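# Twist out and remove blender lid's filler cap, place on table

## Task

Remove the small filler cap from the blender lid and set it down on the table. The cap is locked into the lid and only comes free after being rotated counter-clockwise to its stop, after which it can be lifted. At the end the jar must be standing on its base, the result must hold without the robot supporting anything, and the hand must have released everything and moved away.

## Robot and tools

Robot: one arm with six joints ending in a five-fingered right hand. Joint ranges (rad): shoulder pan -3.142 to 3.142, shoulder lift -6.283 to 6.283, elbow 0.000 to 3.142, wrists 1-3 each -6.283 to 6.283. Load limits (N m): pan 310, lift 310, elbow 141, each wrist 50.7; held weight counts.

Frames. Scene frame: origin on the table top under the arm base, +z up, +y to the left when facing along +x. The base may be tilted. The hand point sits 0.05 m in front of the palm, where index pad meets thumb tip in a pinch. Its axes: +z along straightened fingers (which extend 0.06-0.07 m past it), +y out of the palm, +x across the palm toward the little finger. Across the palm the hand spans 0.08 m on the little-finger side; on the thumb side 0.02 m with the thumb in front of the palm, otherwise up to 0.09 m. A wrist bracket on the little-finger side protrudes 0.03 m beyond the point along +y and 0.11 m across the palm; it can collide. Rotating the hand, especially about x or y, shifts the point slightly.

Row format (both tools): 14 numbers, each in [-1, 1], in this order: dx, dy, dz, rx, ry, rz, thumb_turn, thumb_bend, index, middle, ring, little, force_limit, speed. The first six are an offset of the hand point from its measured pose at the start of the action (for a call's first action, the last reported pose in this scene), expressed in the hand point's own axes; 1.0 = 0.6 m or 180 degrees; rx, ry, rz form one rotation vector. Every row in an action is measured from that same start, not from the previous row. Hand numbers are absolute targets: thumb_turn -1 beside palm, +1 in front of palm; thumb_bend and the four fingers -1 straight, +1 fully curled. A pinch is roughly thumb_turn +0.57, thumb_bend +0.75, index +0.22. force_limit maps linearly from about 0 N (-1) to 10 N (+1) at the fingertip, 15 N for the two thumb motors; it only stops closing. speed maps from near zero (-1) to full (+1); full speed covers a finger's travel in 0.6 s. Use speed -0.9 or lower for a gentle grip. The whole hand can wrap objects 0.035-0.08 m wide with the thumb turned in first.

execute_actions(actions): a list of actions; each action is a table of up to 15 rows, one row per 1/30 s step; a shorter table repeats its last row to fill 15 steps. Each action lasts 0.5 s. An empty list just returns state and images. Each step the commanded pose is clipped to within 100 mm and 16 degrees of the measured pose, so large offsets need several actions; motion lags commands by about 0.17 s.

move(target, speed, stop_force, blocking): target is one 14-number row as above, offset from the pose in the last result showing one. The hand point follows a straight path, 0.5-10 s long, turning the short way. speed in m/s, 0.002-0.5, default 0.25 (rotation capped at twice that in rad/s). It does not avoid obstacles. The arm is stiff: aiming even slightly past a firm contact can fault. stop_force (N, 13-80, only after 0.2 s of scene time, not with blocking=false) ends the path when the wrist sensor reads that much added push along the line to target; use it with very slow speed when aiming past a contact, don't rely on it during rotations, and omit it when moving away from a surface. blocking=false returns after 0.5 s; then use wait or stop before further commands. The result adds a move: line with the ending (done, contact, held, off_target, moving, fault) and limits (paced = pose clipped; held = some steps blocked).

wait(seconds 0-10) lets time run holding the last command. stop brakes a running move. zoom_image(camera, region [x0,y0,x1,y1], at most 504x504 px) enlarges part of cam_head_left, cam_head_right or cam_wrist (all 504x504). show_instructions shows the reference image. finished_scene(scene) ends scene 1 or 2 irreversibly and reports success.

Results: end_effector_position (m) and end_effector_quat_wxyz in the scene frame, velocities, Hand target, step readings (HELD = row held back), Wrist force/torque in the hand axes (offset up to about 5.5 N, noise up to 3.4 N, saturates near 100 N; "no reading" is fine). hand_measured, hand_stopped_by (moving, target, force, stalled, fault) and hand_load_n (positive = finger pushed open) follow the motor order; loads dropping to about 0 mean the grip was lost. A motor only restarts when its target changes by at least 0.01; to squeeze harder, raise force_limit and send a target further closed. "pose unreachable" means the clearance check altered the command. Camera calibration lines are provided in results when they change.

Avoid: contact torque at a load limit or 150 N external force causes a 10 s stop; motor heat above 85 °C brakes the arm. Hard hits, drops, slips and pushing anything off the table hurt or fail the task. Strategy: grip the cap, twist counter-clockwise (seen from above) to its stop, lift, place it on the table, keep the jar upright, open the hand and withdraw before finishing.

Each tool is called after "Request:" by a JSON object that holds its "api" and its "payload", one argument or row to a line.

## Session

Request:
{"api": "execute_actions", "payload": {
  "actions": []
}}

Scene clock: 0.00 s.
end_effector_position=(+0.5801, +0.0447, +0.2466) hand_measured=(-1.000, -1.000, -1.000, -1.000, -1.000, -1.000) hand_load_n=(+0.0, +0.0, +0.0, +0.0, +0.0, +0.0) hand_stopped_by=(target, target, target, target, target, target) hand_force_limit=0.00 hand_speed=-0.80 end_effector_quat_wxyz=(-0.476, +0.567, +0.654, +0.155) end_effector_velocity=(+0.001, -0.000, +0.000) end_effector_angular_velocity=(-0.001, -0.000, -0.000)
Joint positions: [-0.479 -1.046  1.838  1.751  1.116 -0.881]
Joint velocities: [-0.    -0.    -0.002  0.     0.     0.001]
Motor temperatures (°C, as the motors report them): [25 22 25 32 29 30]
Wrist force (N, on the end effector, along its own x y z axes, offset not removed): no reading
Wrist torque (N m, same axes, about the end effector's origin, offset not removed): no reading
Hand target: +0.580, +0.045, +0.247; -0.476, +0.567, +0.654, +0.155
camera_calibration (this result's frames):
cam_wrist: T_world_to_cam=[[0.87773, 0.2362, -0.416893, -0.415128], [0.0690762, -0.923345, -0.377708, 0.0941276], [-0.47415, 0.302728, -0.826763, 0.595609], [0, 0, 0, 1]] pos_world=[0.640277, 0.00465779, 0.354916]

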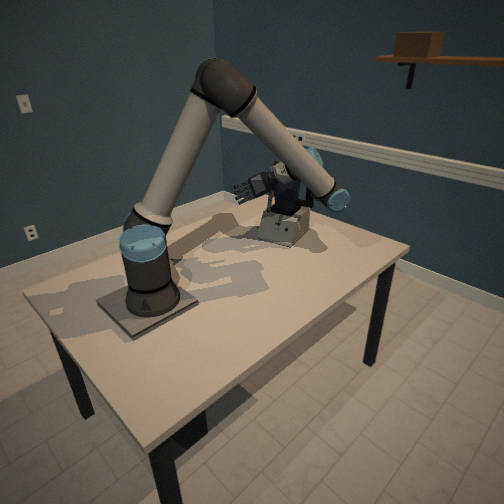

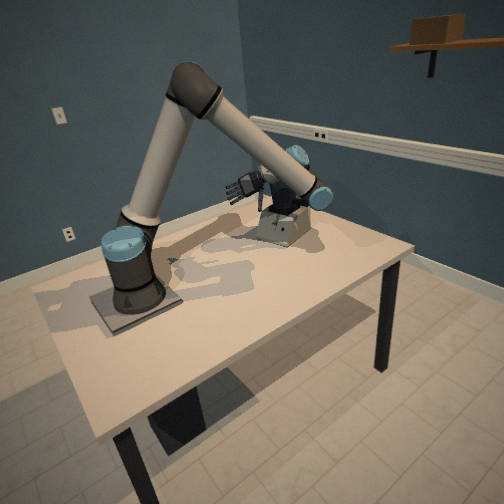

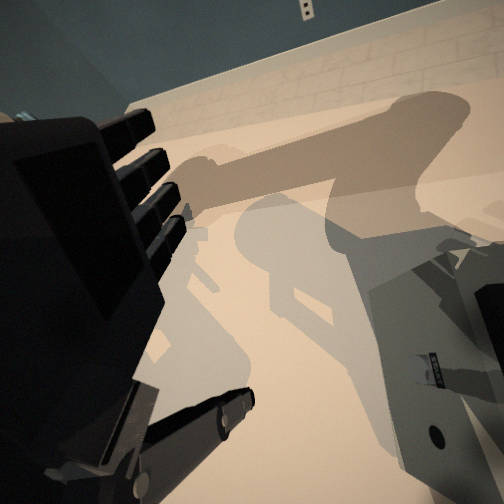

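Request:
{"api": "move", "payload": {
  "target": [0.303,-0.358,-0.273,0,0,0,-1,-1,-0.3,-1,-1,-1,0,0.5],
  "speed": 0.3
}}

Request:
{"api": "move", "payload": {
  "target": [0.03,0.3,-0.15,0.428,-0.631,-0.428,0.57,0.2,-0.3,-1,-1,-1,0,0.5],
  "speed": 0.4
}}

Request:
{"api": "zoom_image", "payload": {
  "camera": "cam_head_left",
  "region": [230, 90, 340, 200]
}}

Scene clock: 7.43 s.
end_effector_position=(+0.4807, -0.0348, +0.5458) hand_measured=(-1.000, -1.000, -0.300, -1.000, -1.000, -1.000) hand_load_n=(+0.0, +0.0, +0.0, +0.0, +0.0, +0.0) hand_stopped_by=(target, target, target, target, target, target) hand_force_limit=0.00 hand_speed=0.50 end_effector_quat_wxyz=(-0.476, +0.568, +0.654, +0.155) end_effector_velocity=(-0.001, -0.001, +0.002) end_effector_angular_velocity=(-0.001, +0.001, +0.000)
Joint positions: [-0.68  -1.425  1.758  2.253  1.284 -0.998]
Joint velocities: [-0.002 -0.001 -0.001  0.003  0.002  0.   ]
Motor temperatures (°C, as the motors report them): [25 22 25 32 29 30]
Wrist force (N, on the end effector, along its own x y z axes, offset not removed): [-4.2 -1.8 -2.7]
Wrist torque (N m, same axes, about the end effector's origin, offset not removed): [-0.18 0.69 0.04]
Hand target: +0.481, -0.035, +0.546; -0.476, +0.568, +0.654, +0.155
Off the commanded pose: 0.001 m, 0 deg.
move: done
camera_calibration (this result's frames):
cam_wrist: T_world_to_cam=[[0.877643, 0.235974, -0.417205, -0.18411], [0.068969, -0.923532, -0.37727, 0.140423], [-0.474327, 0.302334, -0.826806, 0.820015], [0, 0, 0, 1]] pos_world=[0.540854, -0.0747884, 0.654159]

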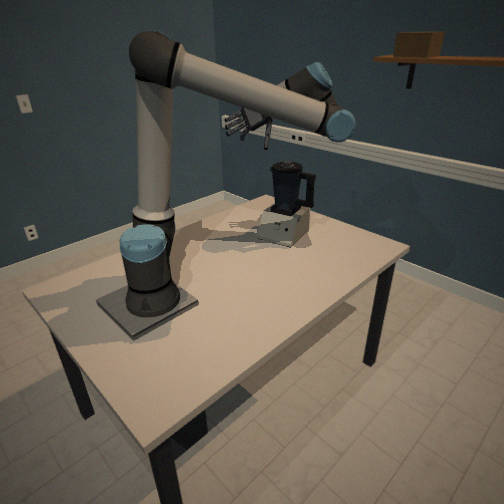

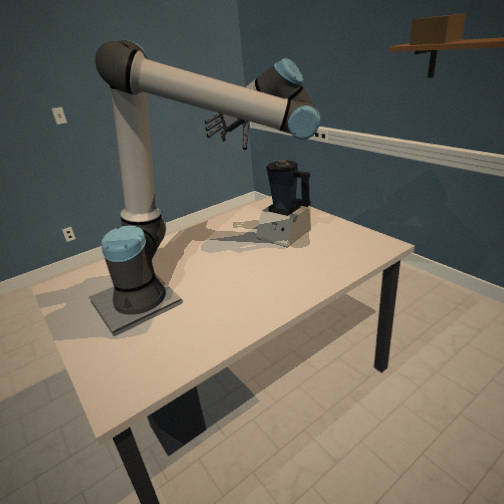

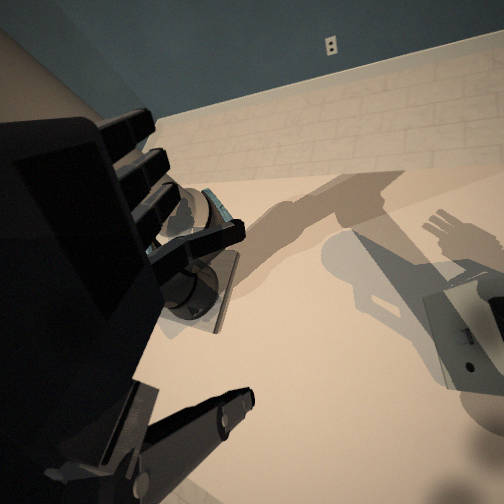

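Scene clock: 11.50 s.
end_effector_position=(+0.6827, -0.0356, +0.5443) hand_measured=(+0.570, +0.200, -0.300, -1.000, -1.000, -1.000) hand_load_n=(+0.0, +0.0, +0.0, +0.0, +0.0, +0.0) hand_stopped_by=(target, target, target, target, target, target) hand_force_limit=0.00 hand_speed=0.50 end_effector_quat_wxyz=(+0.171, -0.322, +0.812, -0.456) end_effector_velocity=(+0.000, -0.000, -0.001) end_effector_angular_velocity=(-0.002, -0.004, +0.012)
Joint positions: [-0.14  -1.559  1.535  0.686  2.138 -2.765]
Joint velocities: [-0.003 -0.005  0.007 -0.012 -0.011 -0.013]
Motor temperatures (°C, as the motors report them): [25 22 25 32 29 30]
Wrist force (N, on the end effector, along its own x y z axes, offset not removed): [-1.7 -3.6 1.3]
Wrist torque (N m, same axes, about the end effector's origin, offset not removed): [-0.74 0.05 -0.01]
Hand target: +0.683, -0.036, +0.544; +0.171, -0.323, +0.811, -0.456
Off the commanded pose: 0.000 m, 0 deg.
move: done
camera_calibration (this result's frames):
cam_wrist: T_world_to_cam=[[-0.290817, 0.451959, -0.843302, 0.675515], [0.35335, 0.869822, 0.344317, -0.397893], [0.88914, -0.197848, -0.412658, -0.259246], [0, 0, 0, 1]] pos_world=[0.567553, -0.0105002, 0.599685]

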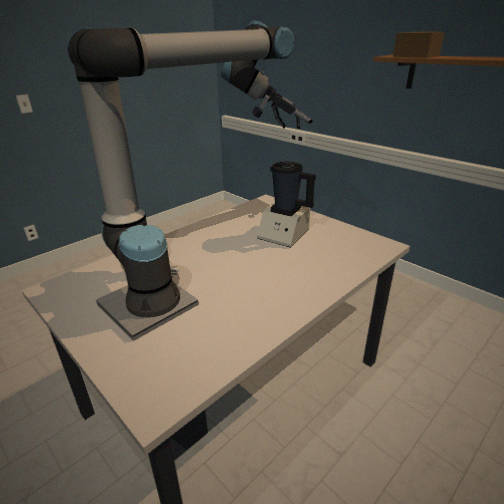

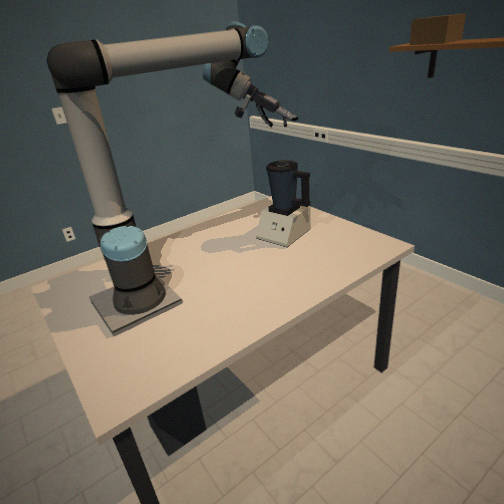

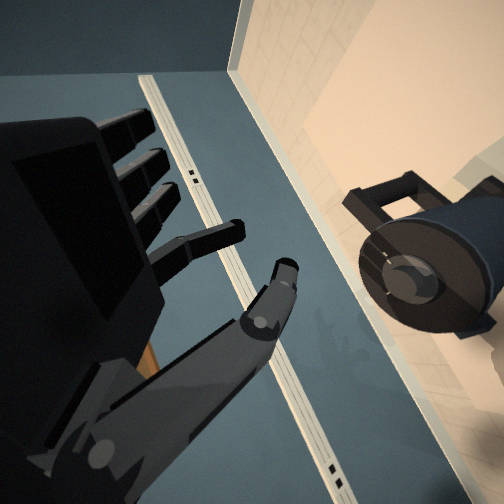

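Region (230, 90, 340, 200) of cam_head_left's 504x504 image, scaled by 4.582, with more detail than that image has.

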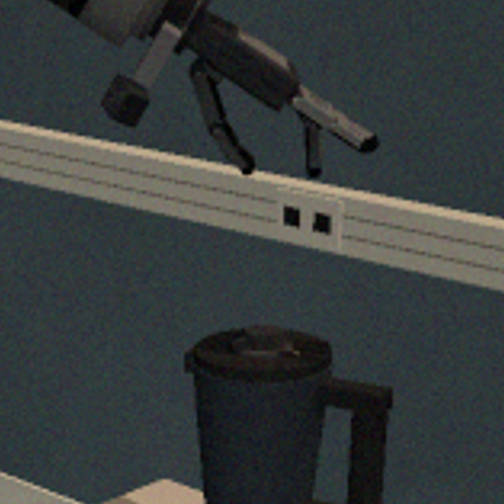

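Request:
{"api": "move", "payload": {
  "target": [-0.205,0.192,0.108,0,0,0,0.57,0.2,-0.3,-1,-1,-1,0,0.5]
}}

Request:
{"api": "zoom_image", "payload": {
  "camera": "cam_wrist",
  "region": [220, 140, 400, 320]
}}

Request:
{"api": "zoom_image", "payload": {
  "camera": "cam_head_left",
  "region": [255, 125, 315, 185]
}}

Scene clock: 16.80 s.
end_effector_position=(+0.7676, +0.0501, +0.4103) hand_measured=(+0.570, +0.200, -0.300, -1.000, -1.000, -1.000) hand_load_n=(+0.0, +0.0, +0.0, +0.0, +0.0, +0.0) hand_stopped_by=(target, target, target, target, target, target) hand_force_limit=0.00 hand_speed=0.50 end_effector_quat_wxyz=(+0.171, -0.322, +0.812, -0.456) end_effector_velocity=(+0.001, +0.001, -0.002) end_effector_angular_velocity=(-0.000, +0.000, +0.000)
Joint positions: [ 0.023 -1.352  1.549  0.542  2.262 -2.635]
Joint velocities: [ 0.001  0.003 -0.001 -0.002  0.001  0.001]
Motor temperatures (°C, as the motors report them): [25 22 25 32 29 30]
Wrist force (N, on the end effector, along its own x y z axes, offset not removed): [-2.4 -1.3 0.0]
Wrist torque (N m, same axes, about the end effector's origin, offset not removed): [-0.33 0.13 -0.07]
Hand target: +0.768, +0.050, +0.410; +0.171, -0.322, +0.812, -0.456
Off the commanded pose: 0.000 m, 0 deg.
move: done
camera_calibration (this result's frames):
cam_wrist: T_world_to_cam=[[-0.29083, 0.452364, -0.843081, 0.548324], [0.353385, 0.86965, 0.344716, -0.456502], [0.889122, -0.197678, -0.412778, -0.372968], [0, 0, 0, 1]] pos_world=[0.652404, 0.0752274, 0.465692]

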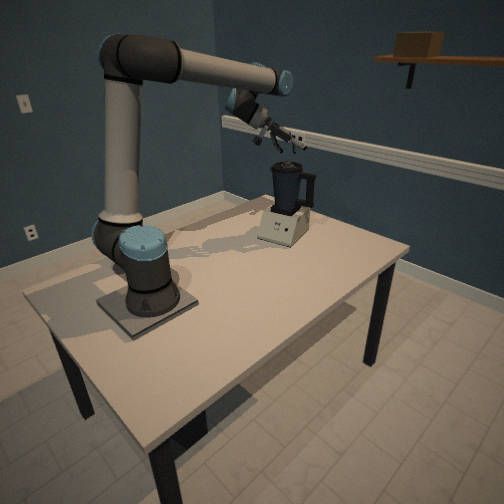

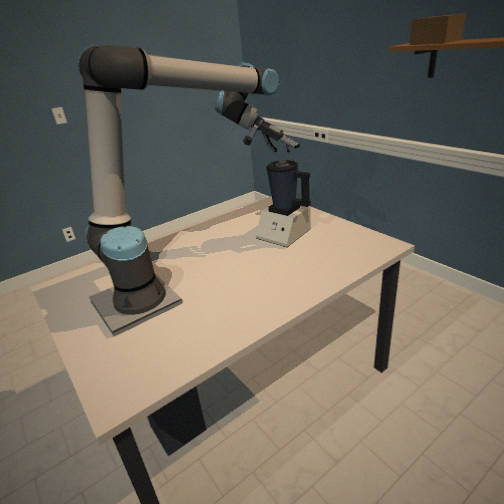

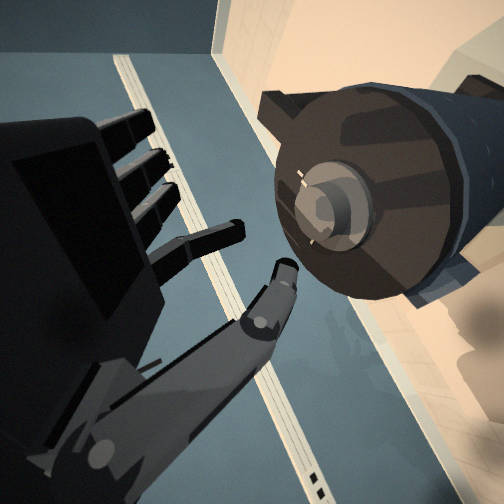

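Region (220, 140, 400, 320) of cam_wrist's 504x504 image, scaled by 2.800, with more detail than that image has.

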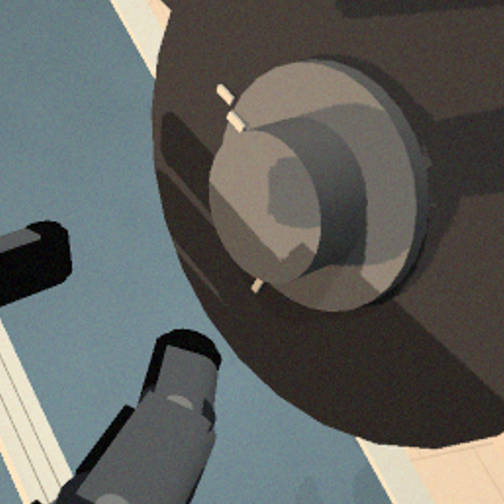

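Region (255, 125, 315, 185) of cam_head_left's 504x504 image, scaled by 8.400, with more detail than that image has.

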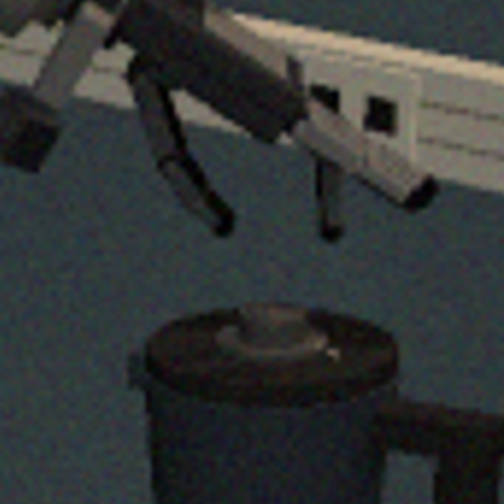

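Request:
{"api": "move", "payload": {
  "target": [0.010,0.049,0.032,0,0,0,0.57,0.2,-0.3,-1,-1,-1,0,0.5],
  "speed": 0.06
}}

Request:
{"api": "zoom_image", "payload": {
  "camera": "cam_wrist",
  "region": [210, 160, 350, 300]
}}

Request:
{"api": "zoom_image", "payload": {
  "camera": "cam_head_left",
  "region": [255, 125, 315, 185]
}}

Scene clock: 22.50 s.
end_effector_position=(+0.7633, +0.0451, +0.3756) hand_measured=(+0.570, +0.200, -0.300, -1.000, -1.000, -1.000) hand_load_n=(+0.0, +0.0, +0.0, +0.0, +0.0, +0.0) hand_stopped_by=(target, target, target, target, target, target) hand_force_limit=0.00 hand_speed=0.50 end_effector_quat_wxyz=(+0.171, -0.322, +0.812, -0.456) end_effector_velocity=(-0.000, +0.000, -0.002) end_effector_angular_velocity=(+0.001, +0.000, +0.002)
Joint positions: [ 0.015 -1.349  1.607  0.476  2.256 -2.642]
Joint velocities: [-0.001  0.     0.003 -0.004 -0.002 -0.001]
Motor temperatures (°C, as the motors report them): [25 22 25 32 29 30]
Wrist force (N, on the end effector, along its own x y z axes, offset not removed): [-2.7 -4.7 -0.9]
Wrist torque (N m, same axes, about the end effector's origin, offset not removed): [-0.73 0.34 -0.05]
Hand target: +0.763, +0.045, +0.375; +0.171, -0.322, +0.812, -0.456
Off the commanded pose: 0.000 m, 0 deg.
move: done
camera_calibration (this result's frames):
cam_wrist: T_world_to_cam=[[-0.290837, 0.452356, -0.843082, 0.520097], [0.353404, 0.869649, 0.344697, -0.438619], [0.889112, -0.197698, -0.41279, -0.384533], [0, 0, 0, 1]] pos_world=[0.648166, 0.0701546, 0.430944]

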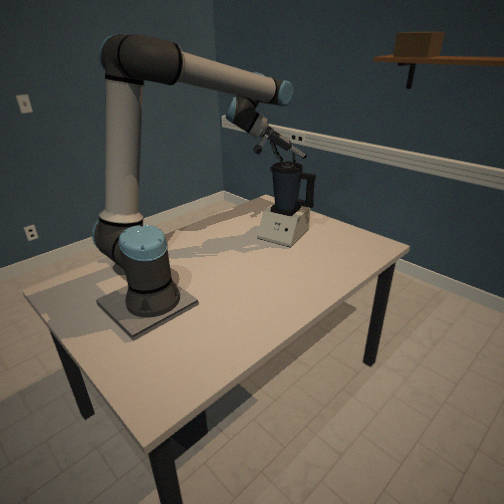

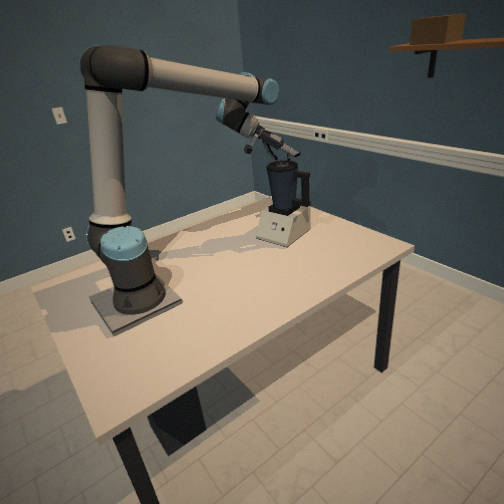

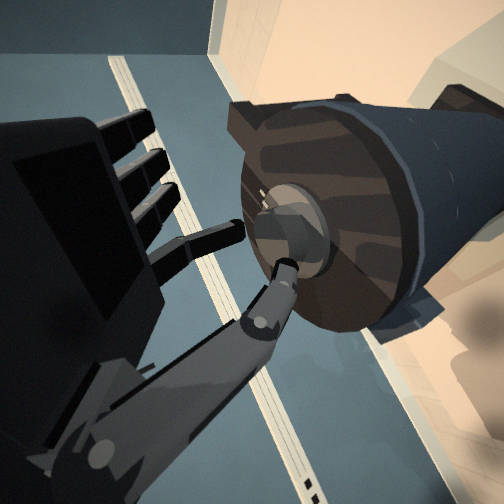

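Region (210, 160, 350, 300) of cam_wrist's 504x504 image, scaled by 3.600, with more detail than that image has.

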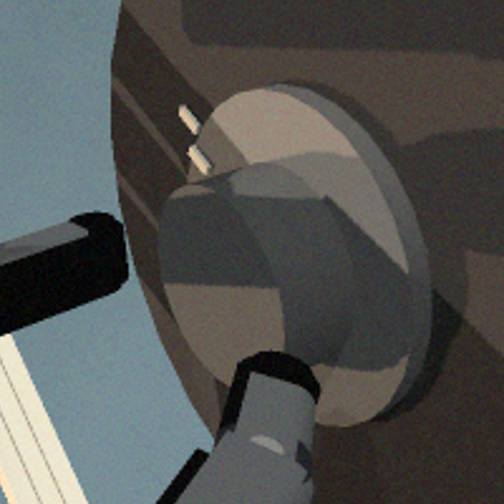

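Region (255, 125, 315, 185) of cam_head_left's 504x504 image, scaled by 8.400, with more detail than that image has.

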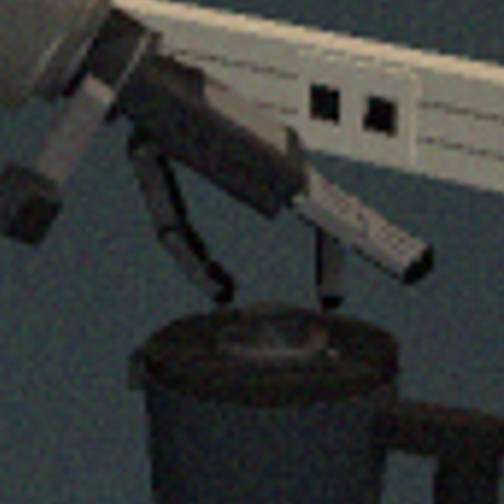

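Request:
{"api": "execute_actions", "payload": {
  "actions": [
    [[0.005,0.015,0.013,0,0,0,0.57,0.2,-0.3,-1,-1,-1,0.4,-0.8]],
    [[0,-0.001,0.0035,0,0,0,0.57,0.2,-0.24,-1,-1,-1,0.4,-0.8]],
    [[0,0,0,0,0,0,0.57,0.5,0.3,-1,-1,-1,0.4,-0.8]],
    [[0,0,0,0,0,0,0.57,0.5,0.35,-1,-1,-1,1,-0.8]]
  ]
}}

Request:
{"api": "zoom_image", "payload": {
  "camera": "cam_wrist",
  "region": [210, 160, 350, 300]
}}

Scene clock: 28.37 s.
end_effector_position=(+0.7637, +0.0400, +0.3635) hand_measured=(+0.570, +0.320, -0.168, -1.000, -1.000, -1.000) hand_load_n=(-0.5, +14.5, +12.5, +0.0, +0.0, +0.0) hand_stopped_by=(target, force, force, target, target, target) hand_force_limit=1.00 hand_speed=-0.80 end_effector_quat_wxyz=(+0.171, -0.322, +0.812, -0.456) end_effector_velocity=(+0.001, +0.000, +0.001) end_effector_angular_velocity=(+0.001, -0.002, -0.000)
Joint positions: [ 0.006 -1.346  1.625  0.451  2.25  -2.65 ]
Joint velocities: [-0.    -0.    -0.001  0.    -0.     0.001]
Motor temperatures (°C, as the motors report them): [25 22 25 32 29 30]
Wrist force (N, on the end effector, along its own x y z axes, offset not removed): [0.3 -2.6 -3.1]
Wrist torque (N m, same axes, about the end effector's origin, offset not removed): [-0.09 0.22 0.05]
Hand target: +0.764, +0.040, +0.363; +0.171, -0.322, +0.812, -0.456
Off the commanded pose: 0.000 m, 0 deg.
Step readings (end_effector_position; steps 1 to 15: 1st action; 16 to 30: 2nd action; 31 to 45: 3rd action; 46 to 60: 4th action):
0: (+0.7633, +0.0450, +0.3753)
1: (+0.7633, +0.0450, +0.3752)
2: (+0.7631, +0.0444, +0.3735)
4: (+0.7627, +0.0432, +0.3692)
8: (+0.7624, +0.0420, +0.3654)
15: (+0.7623, +0.0416, +0.3641)
16: (+0.7623, +0.0415, +0.3640)
17: (+0.7625, +0.0413, +0.3638)
19: (+0.7629, +0.0407, +0.3635)
23: (+0.7635, +0.0402, +0.3635)
30: (+0.7637, +0.0400, +0.3635)
31: (+0.7637, +0.0400, +0.3635)
32: (+0.7637, +0.0400, +0.3635)
34: (+0.7637, +0.0400, +0.3635)
38: (+0.7637, +0.0400, +0.3635)
45: (+0.7637, +0.0400, +0.3635)
46: (+0.7637, +0.0400, +0.3635)
47: (+0.7637, +0.0400, +0.3635)
49: (+0.7637, +0.0400, +0.3635)
53: (+0.7637, +0.0400, +0.3635)
60: end_effector_position above
camera_calibration (this result's frames):
cam_wrist: T_world_to_cam=[[-0.29086, 0.452349, -0.843078, 0.512273], [0.353419, 0.869651, 0.344677, -0.430175], [0.889098, -0.197707, -0.412816, -0.390832], [0, 0, 0, 1]] pos_world=[0.64852, 0.065106, 0.418816]

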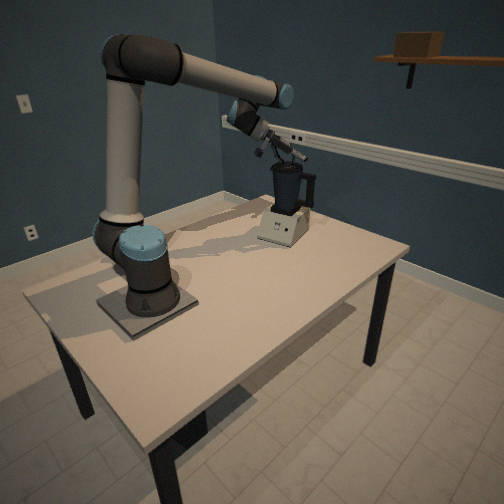

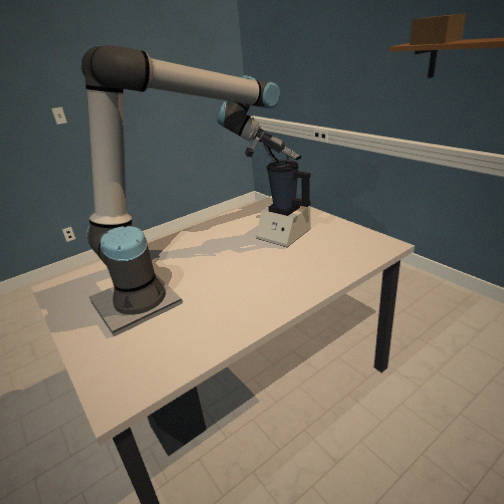

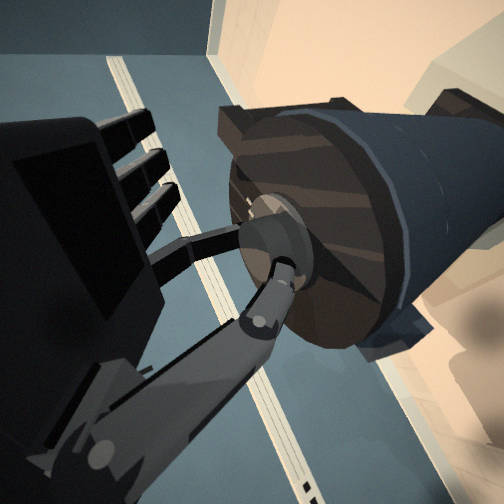

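Region (210, 160, 350, 300) of cam_wrist's 504x504 image, scaled by 3.600, with more detail than that image has.

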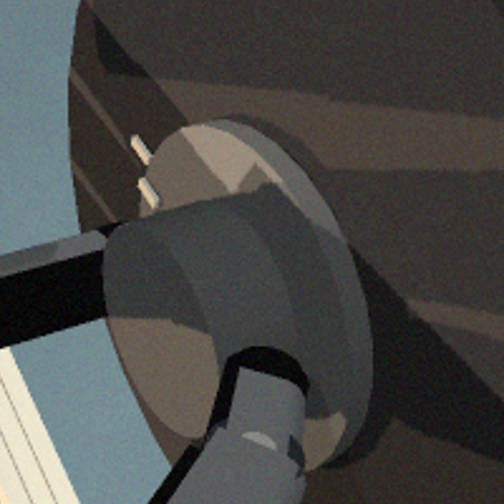

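Request:
{"api": "move", "payload": {
  "target": [-0.001,-0.0044,0.004,0.004,-0.213,-0.1315,0.57,0.5,0.35,-1,-1,-1,1,-0.8],
  "speed": 0.17
}}

Scene clock: 33.10 s.
end_effector_position=(+0.7664, +0.0379, +0.3646) hand_measured=(+0.570, +0.320, -0.168, -1.000, -1.000, -1.000) hand_load_n=(+2.0, +13.5, +12.5, +0.0, +0.0, +0.0) hand_stopped_by=(target, force, force, target, target, target) hand_force_limit=1.00 hand_speed=-0.80 end_effector_quat_wxyz=(-0.332, +0.608, -0.627, +0.357) end_effector_velocity=(+0.000, +0.000, -0.000) end_effector_angular_velocity=(+0.001, +0.001, +0.014)
Joint positions: [-0.258 -1.483  1.76   0.281  1.383 -3.285]
Joint velocities: [-0.004  0.002 -0.001  0.003 -0.015 -0.009]
Motor temperatures (°C, as the motors report them): [25 22 25 32 29 30]
Wrist force (N, on the end effector, along its own x y z axes, offset not removed): [0.5 0.5 -1.7]
Wrist torque (N m, same axes, about the end effector's origin, offset not removed): [-0.23 0.30 0.12]
Hand target: +0.766, +0.038, +0.365; -0.332, +0.609, -0.626, +0.356
Off the commanded pose: 0.000 m, 0 deg.
move: done
camera_calibration (this result's frames):
cam_wrist: T_world_to_cam=[[-0.525063, 0.113486, -0.843463, 0.707519], [-0.365078, 0.865219, 0.343677, 0.121532], [0.768783, 0.488382, -0.412863, -0.326939], [0, 0, 0, 1]] pos_world=[0.667206, -0.0257744, 0.420017]

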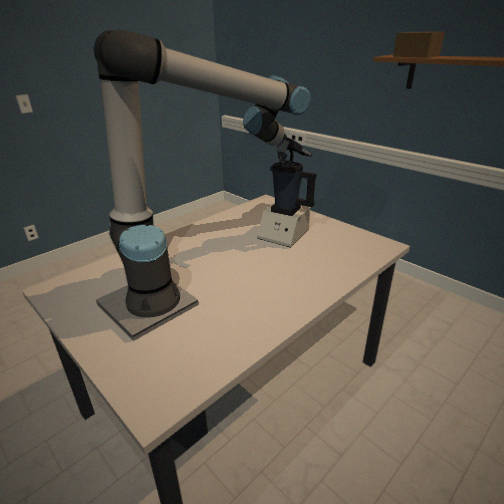

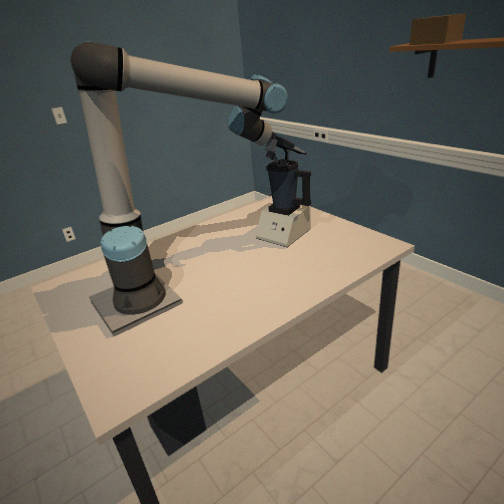

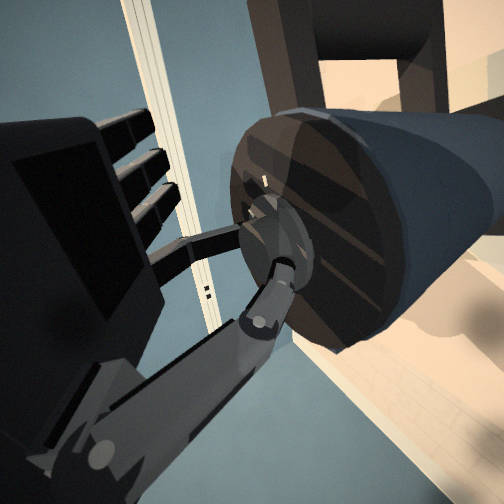

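Request:
{"api": "move", "payload": {
  "target": [0,-0.0044,0.004,0.004,-0.22,-0.136,0.57,0.5,0.35,-1,-1,-1,1,-0.8],
  "speed": 0.17
}}

Request:
{"api": "zoom_image", "payload": {
  "camera": "cam_wrist",
  "region": [210, 160, 350, 300]
}}

Scene clock: 38.43 s.
end_effector_position=(+0.7698, +0.0377, +0.3655) hand_measured=(+0.570, +0.320, -0.168, -1.000, -1.000, -1.000) hand_load_n=(+2.5, +12.0, +12.5, +0.0, +0.0, +0.0) hand_stopped_by=(target, force, force, target, target, target) hand_force_limit=1.00 hand_speed=-0.80 end_effector_quat_wxyz=(-0.446, +0.806, -0.336, +0.197) end_effector_velocity=(-0.000, -0.000, +0.000) end_effector_angular_velocity=(-0.002, +0.002, +0.012)
Joint positions: [-0.429 -1.257  1.553  0.744  0.655 -4.107]
Joint velocities: [-0.     0.006 -0.006  0.016 -0.004 -0.019]
Motor temperatures (°C, as the motors report them): [25 22 25 32 29 30]
Wrist force (N, on the end effector, along its own x y z axes, offset not removed): [-0.4 -1.6 -3.8]
Wrist torque (N m, same axes, about the end effector's origin, offset not removed): [-0.48 0.65 -0.13]
Hand target: +0.770, +0.038, +0.365; -0.446, +0.807, -0.335, +0.196
Off the commanded pose: 0.000 m, 0 deg.
move: done
camera_calibration (this result's frames):
cam_wrist: T_world_to_cam=[[-0.444013, -0.303397, -0.843091, 0.663219], [-0.878694, 0.331582, 0.343439, 0.53825], [0.175356, 0.89331, -0.41382, 0.112778], [0, 0, 0, 1]] pos_world=[0.747658, -0.0780009, 0.420968]

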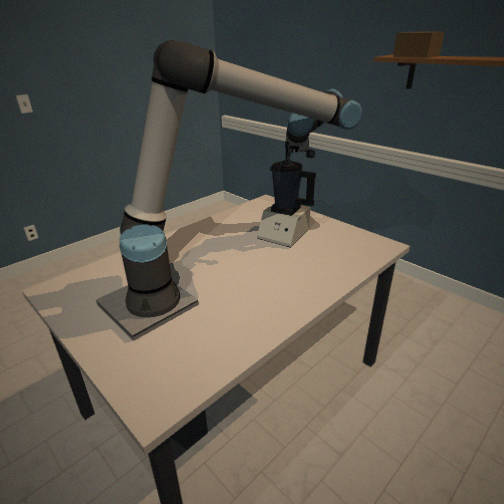

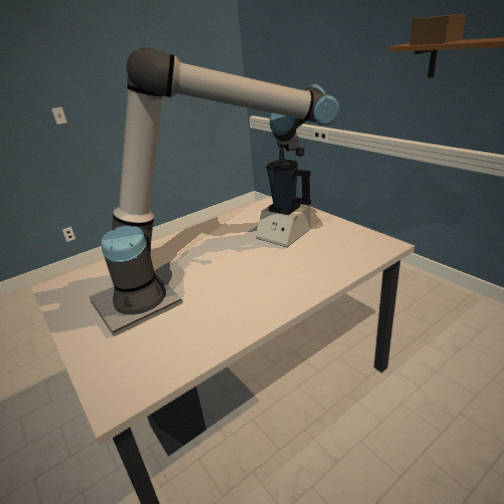

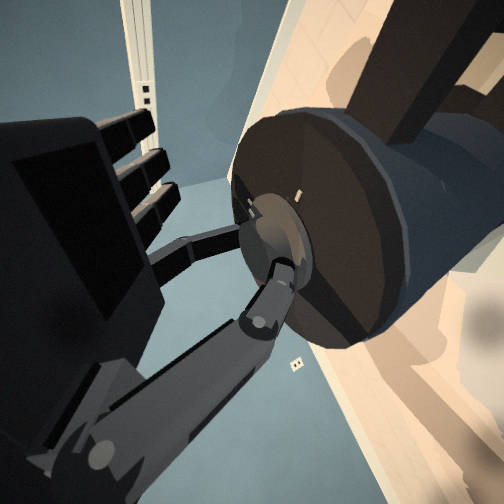

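Region (210, 160, 350, 300) of cam_wrist's 504x504 image, scaled by 3.600, with more detail than that image has.

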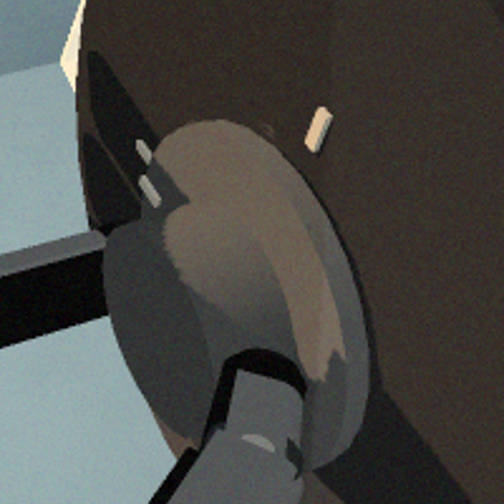

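Request:
{"api": "move", "payload": {
  "target": [0.0016,-0.078,-0.048,0,0,0,0.57,0.5,0.35,-1,-1,-1,1,-0.8],
  "speed": 0.04,
  "stop_force": 13
}}

Scene clock: 41.63 s.
end_effector_position=(+0.7700, +0.0378, +0.4202) hand_measured=(+0.570, +0.320, -0.168, -1.000, -1.000, -1.000) hand_load_n=(-0.5, +11.0, +14.0, +0.0, +0.0, +0.0) hand_stopped_by=(target, force, force, target, target, target) hand_force_limit=1.00 hand_speed=-0.80 end_effector_quat_wxyz=(-0.446, +0.806, -0.336, +0.197) end_effector_velocity=(-0.000, +0.000, +0.002) end_effector_angular_velocity=(-0.000, +0.001, -0.001)
Joint positions: [-0.428 -1.279  1.485  0.835  0.655 -4.107]
Joint velocities: [ 0.    -0.001 -0.003  0.004  0.001  0.   ]
Motor temperatures (°C, as the motors report them): [25 22 25 32 29 30]
Wrist force (N, on the end effector, along its own x y z axes, offset not removed): [-1.8 -3.4 0.3]
Wrist torque (N m, same axes, about the end effector's origin, offset not removed): [-0.75 0.20 0.04]
Hand target: +0.770, +0.038, +0.420; -0.446, +0.806, -0.336, +0.197
Off the commanded pose: 0.000 m, 0 deg.
move: done
camera_calibration (this result's frames):
cam_wrist: T_world_to_cam=[[-0.44402, -0.303371, -0.843097, 0.709462], [-0.878686, 0.331596, 0.343445, 0.519587], [0.175376, 0.893314, -0.413803, 0.135311], [0, 0, 0, 1]] pos_world=[0.747839, -0.0779376, 0.475687]

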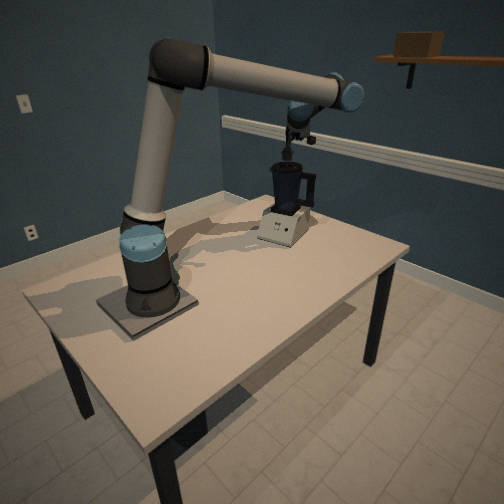

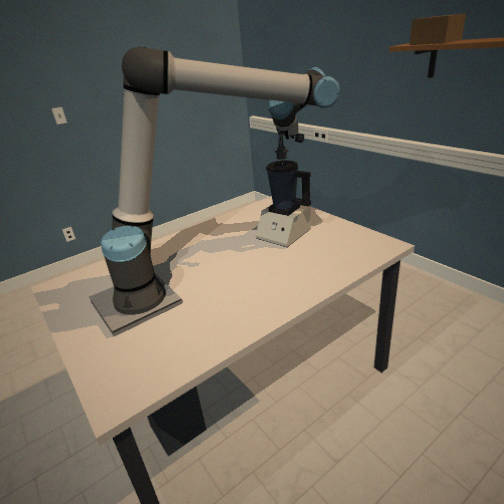

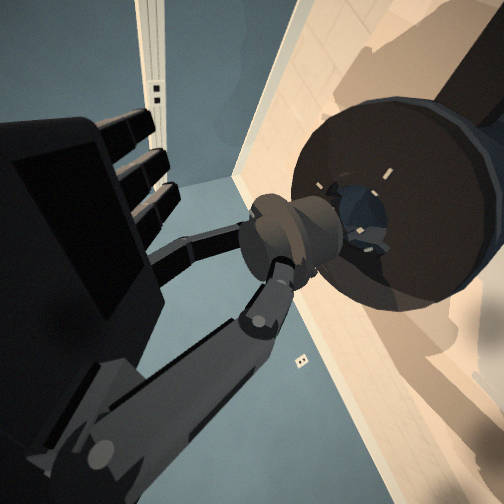

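Request:
{"api": "move", "payload": {
  "target": [0.24,0.22,-0.35,-0.005,0.284,0.175,0.57,0.5,0.35,-1,-1,-1,1,-0.8],
  "speed": 0.3
}}

Request:
{"api": "move", "payload": {
  "target": [-0.009,0.503,0.31,0,0,0,0.57,0.5,0.35,-1,-1,-1,1,-0.8],
  "speed": 0.3
}}

Request:
{"api": "move", "payload": {
  "target": [0,0.05,0.031,0,0,0,0.57,0.5,0.35,-1,-1,-1,1,-0.8],
  "speed": 0.01,
  "stop_force": 13
}}

Scene clock: 47.17 s.
end_effector_position=(+0.6925, -0.2381, +0.4210) hand_measured=(+0.570, +0.320, -0.168, -1.000, -1.000, -1.000) hand_load_n=(-0.5, +11.0, +14.0, +0.0, +0.0, +0.0) hand_stopped_by=(target, force, force, target, target, target) hand_force_limit=1.00 hand_speed=-0.80 end_effector_quat_wxyz=(+0.288, -0.530, +0.693, -0.394) end_effector_velocity=(-0.000, -0.002, +0.000) end_effector_angular_velocity=(-0.000, +0.000, -0.009)
Joint positions: [-0.713 -1.554  1.735  0.408  1.198 -3.408]
Joint velocities: [-0.001 -0.     0.    -0.001  0.007  0.004]
Motor temperatures (°C, as the motors report them): [25 22 25 32 29 30]
Wrist force (N, on the end effector, along its own x y z axes, offset not removed): [-1.1 -3.6 3.8]
Wrist torque (N m, same axes, about the end effector's origin, offset not removed): [-0.99 0.03 0.08]
Hand target: +0.692, -0.238, +0.421; +0.288, -0.530, +0.693, -0.394
Off the commanded pose: 0.000 m, 0 deg.
move: done
camera_calibration (this result's frames):
cam_wrist: T_world_to_cam=[[-0.483096, 0.231355, -0.844448, 0.746953], [-0.153205, 0.927243, 0.341685, 0.182837], [0.862059, 0.29444, -0.412503, -0.222966], [0, 0, 0, 1]] pos_world=[0.581072, -0.276695, 0.476317]

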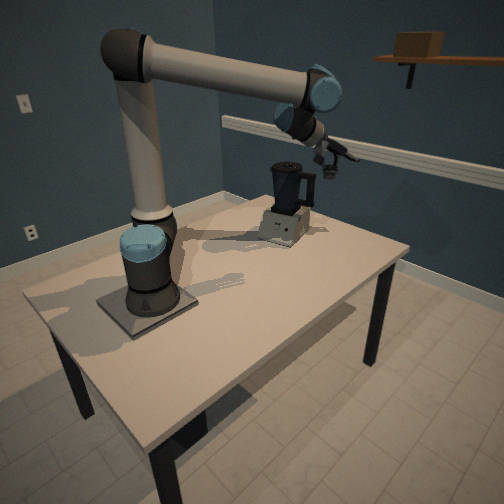

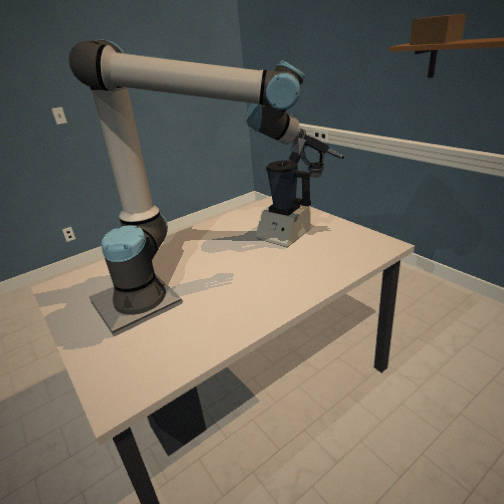

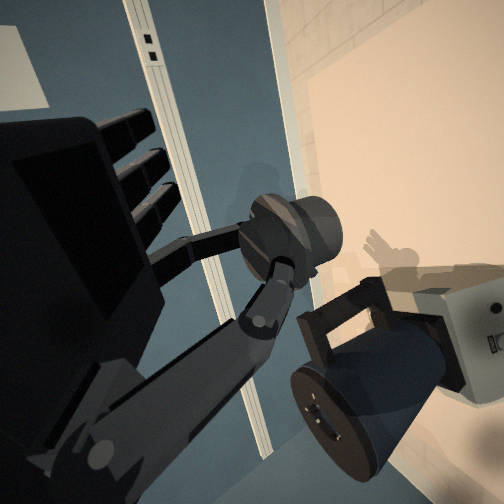

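Scene clock: 49.03 s.
end_effector_position=(+0.6920, -0.2390, +0.0667) hand_measured=(+0.570, +0.320, -0.168, -1.000, -1.000, -1.000) hand_load_n=(-0.5, +11.0, +14.0, +0.0, +0.0, +0.0) hand_stopped_by=(target, force, force, target, target, target) hand_force_limit=1.00 hand_speed=-0.80 end_effector_quat_wxyz=(+0.288, -0.530, +0.693, -0.394) end_effector_velocity=(-0.000, +0.001, -0.003) end_effector_angular_velocity=(+0.001, +0.001, -0.000)
Joint positions: [-0.716 -1.248  2.089 -0.251  1.196 -3.41 ]
Joint velocities: [ 0.001  0.003  0.001 -0.004  0.001  0.001]
Motor temperatures (°C, as the motors report them): [25 22 25 32 29 30]
Wrist force (N, on the end effector, along its own x y z axes, offset not removed): [-1.4 -1.3 -1.3]
Wrist torque (N m, same axes, about the end effector's origin, offset not removed): [-0.19 0.19 0.03]
Hand target: +0.692, -0.239, +0.067; +0.288, -0.530, +0.693, -0.394
Off the commanded pose: 0.001 m, 0 deg.
move: done
camera_calibration (this result's frames):
cam_wrist: T_world_to_cam=[[-0.483119, 0.231374, -0.84443, 0.447783], [-0.153159, 0.927248, 0.341692, 0.304572], [0.862055, 0.29441, -0.412534, -0.368422], [0, 0, 0, 1]] pos_world=[0.580581, -0.277552, 0.122065]

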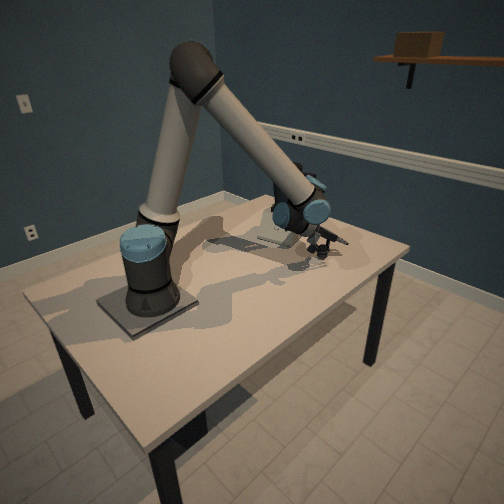

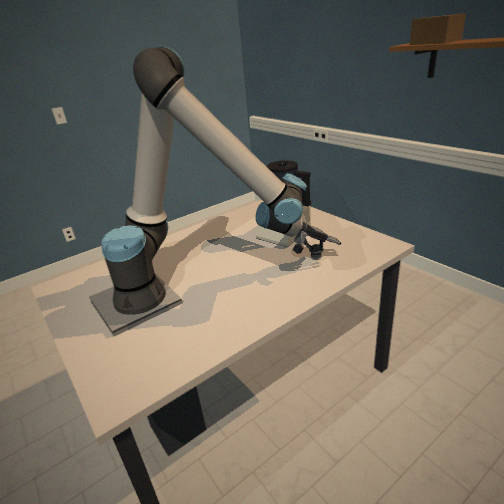

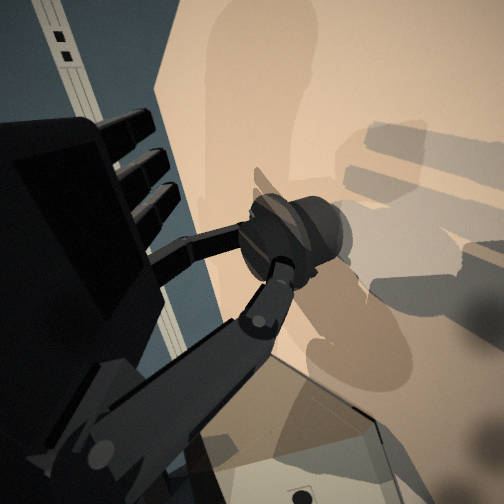

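Scene clock: 50.87 s.
end_effector_position=(+0.6918, -0.2391, +0.0521) hand_measured=(+0.570, +0.320, -0.168, -1.000, -1.000, -1.000) hand_load_n=(-0.5, +11.5, +15.0, +0.0, +0.0, +0.0) hand_stopped_by=(target, force, force, target, target, target) hand_force_limit=1.00 hand_speed=-0.80 end_effector_quat_wxyz=(+0.288, -0.530, +0.693, -0.394) end_effector_velocity=(-0.001, +0.001, +0.001) end_effector_angular_velocity=(+0.002, +0.003, -0.001)
Joint positions: [-0.716 -1.227  2.096 -0.279  1.195 -3.41 ]
Joint velocities: [-0.    -0.003  0.001  0.007  0.001 -0.   ]
Motor temperatures (°C, as the motors report them): [25 22 25 32 29 30]
Wrist force (N, on the end effector, along its own x y z axes, offset not removed): [-1.4 -6.3 -1.5]
Wrist torque (N m, same axes, about the end effector's origin, offset not removed): [-0.40 0.19 -0.01]
Hand target: +0.692, -0.239, +0.053; +0.288, -0.530, +0.693, -0.394
Off the commanded pose: 0.021 m, 0 deg.
move: contact
camera_calibration (this result's frames):
cam_wrist: T_world_to_cam=[[-0.483249, 0.231495, -0.844322, 0.435512], [-0.153165, 0.927179, 0.341877, 0.309672], [0.861981, 0.294533, -0.412601, -0.374206], [0, 0, 0, 1]] pos_world=[0.58045, -0.277724, 0.107445]

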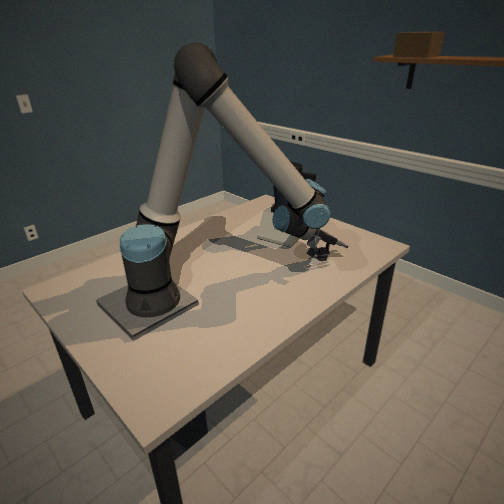

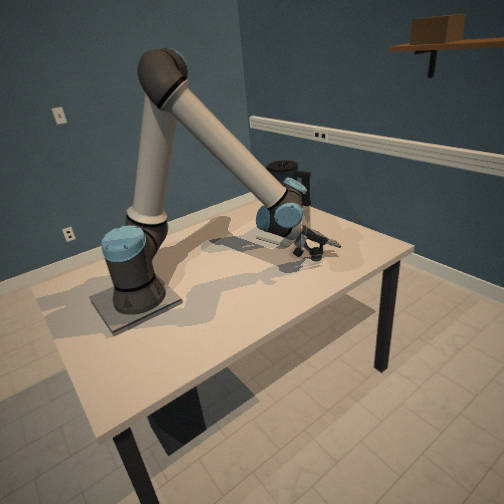

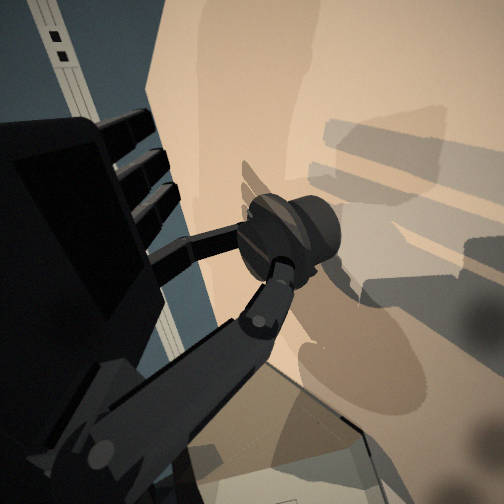

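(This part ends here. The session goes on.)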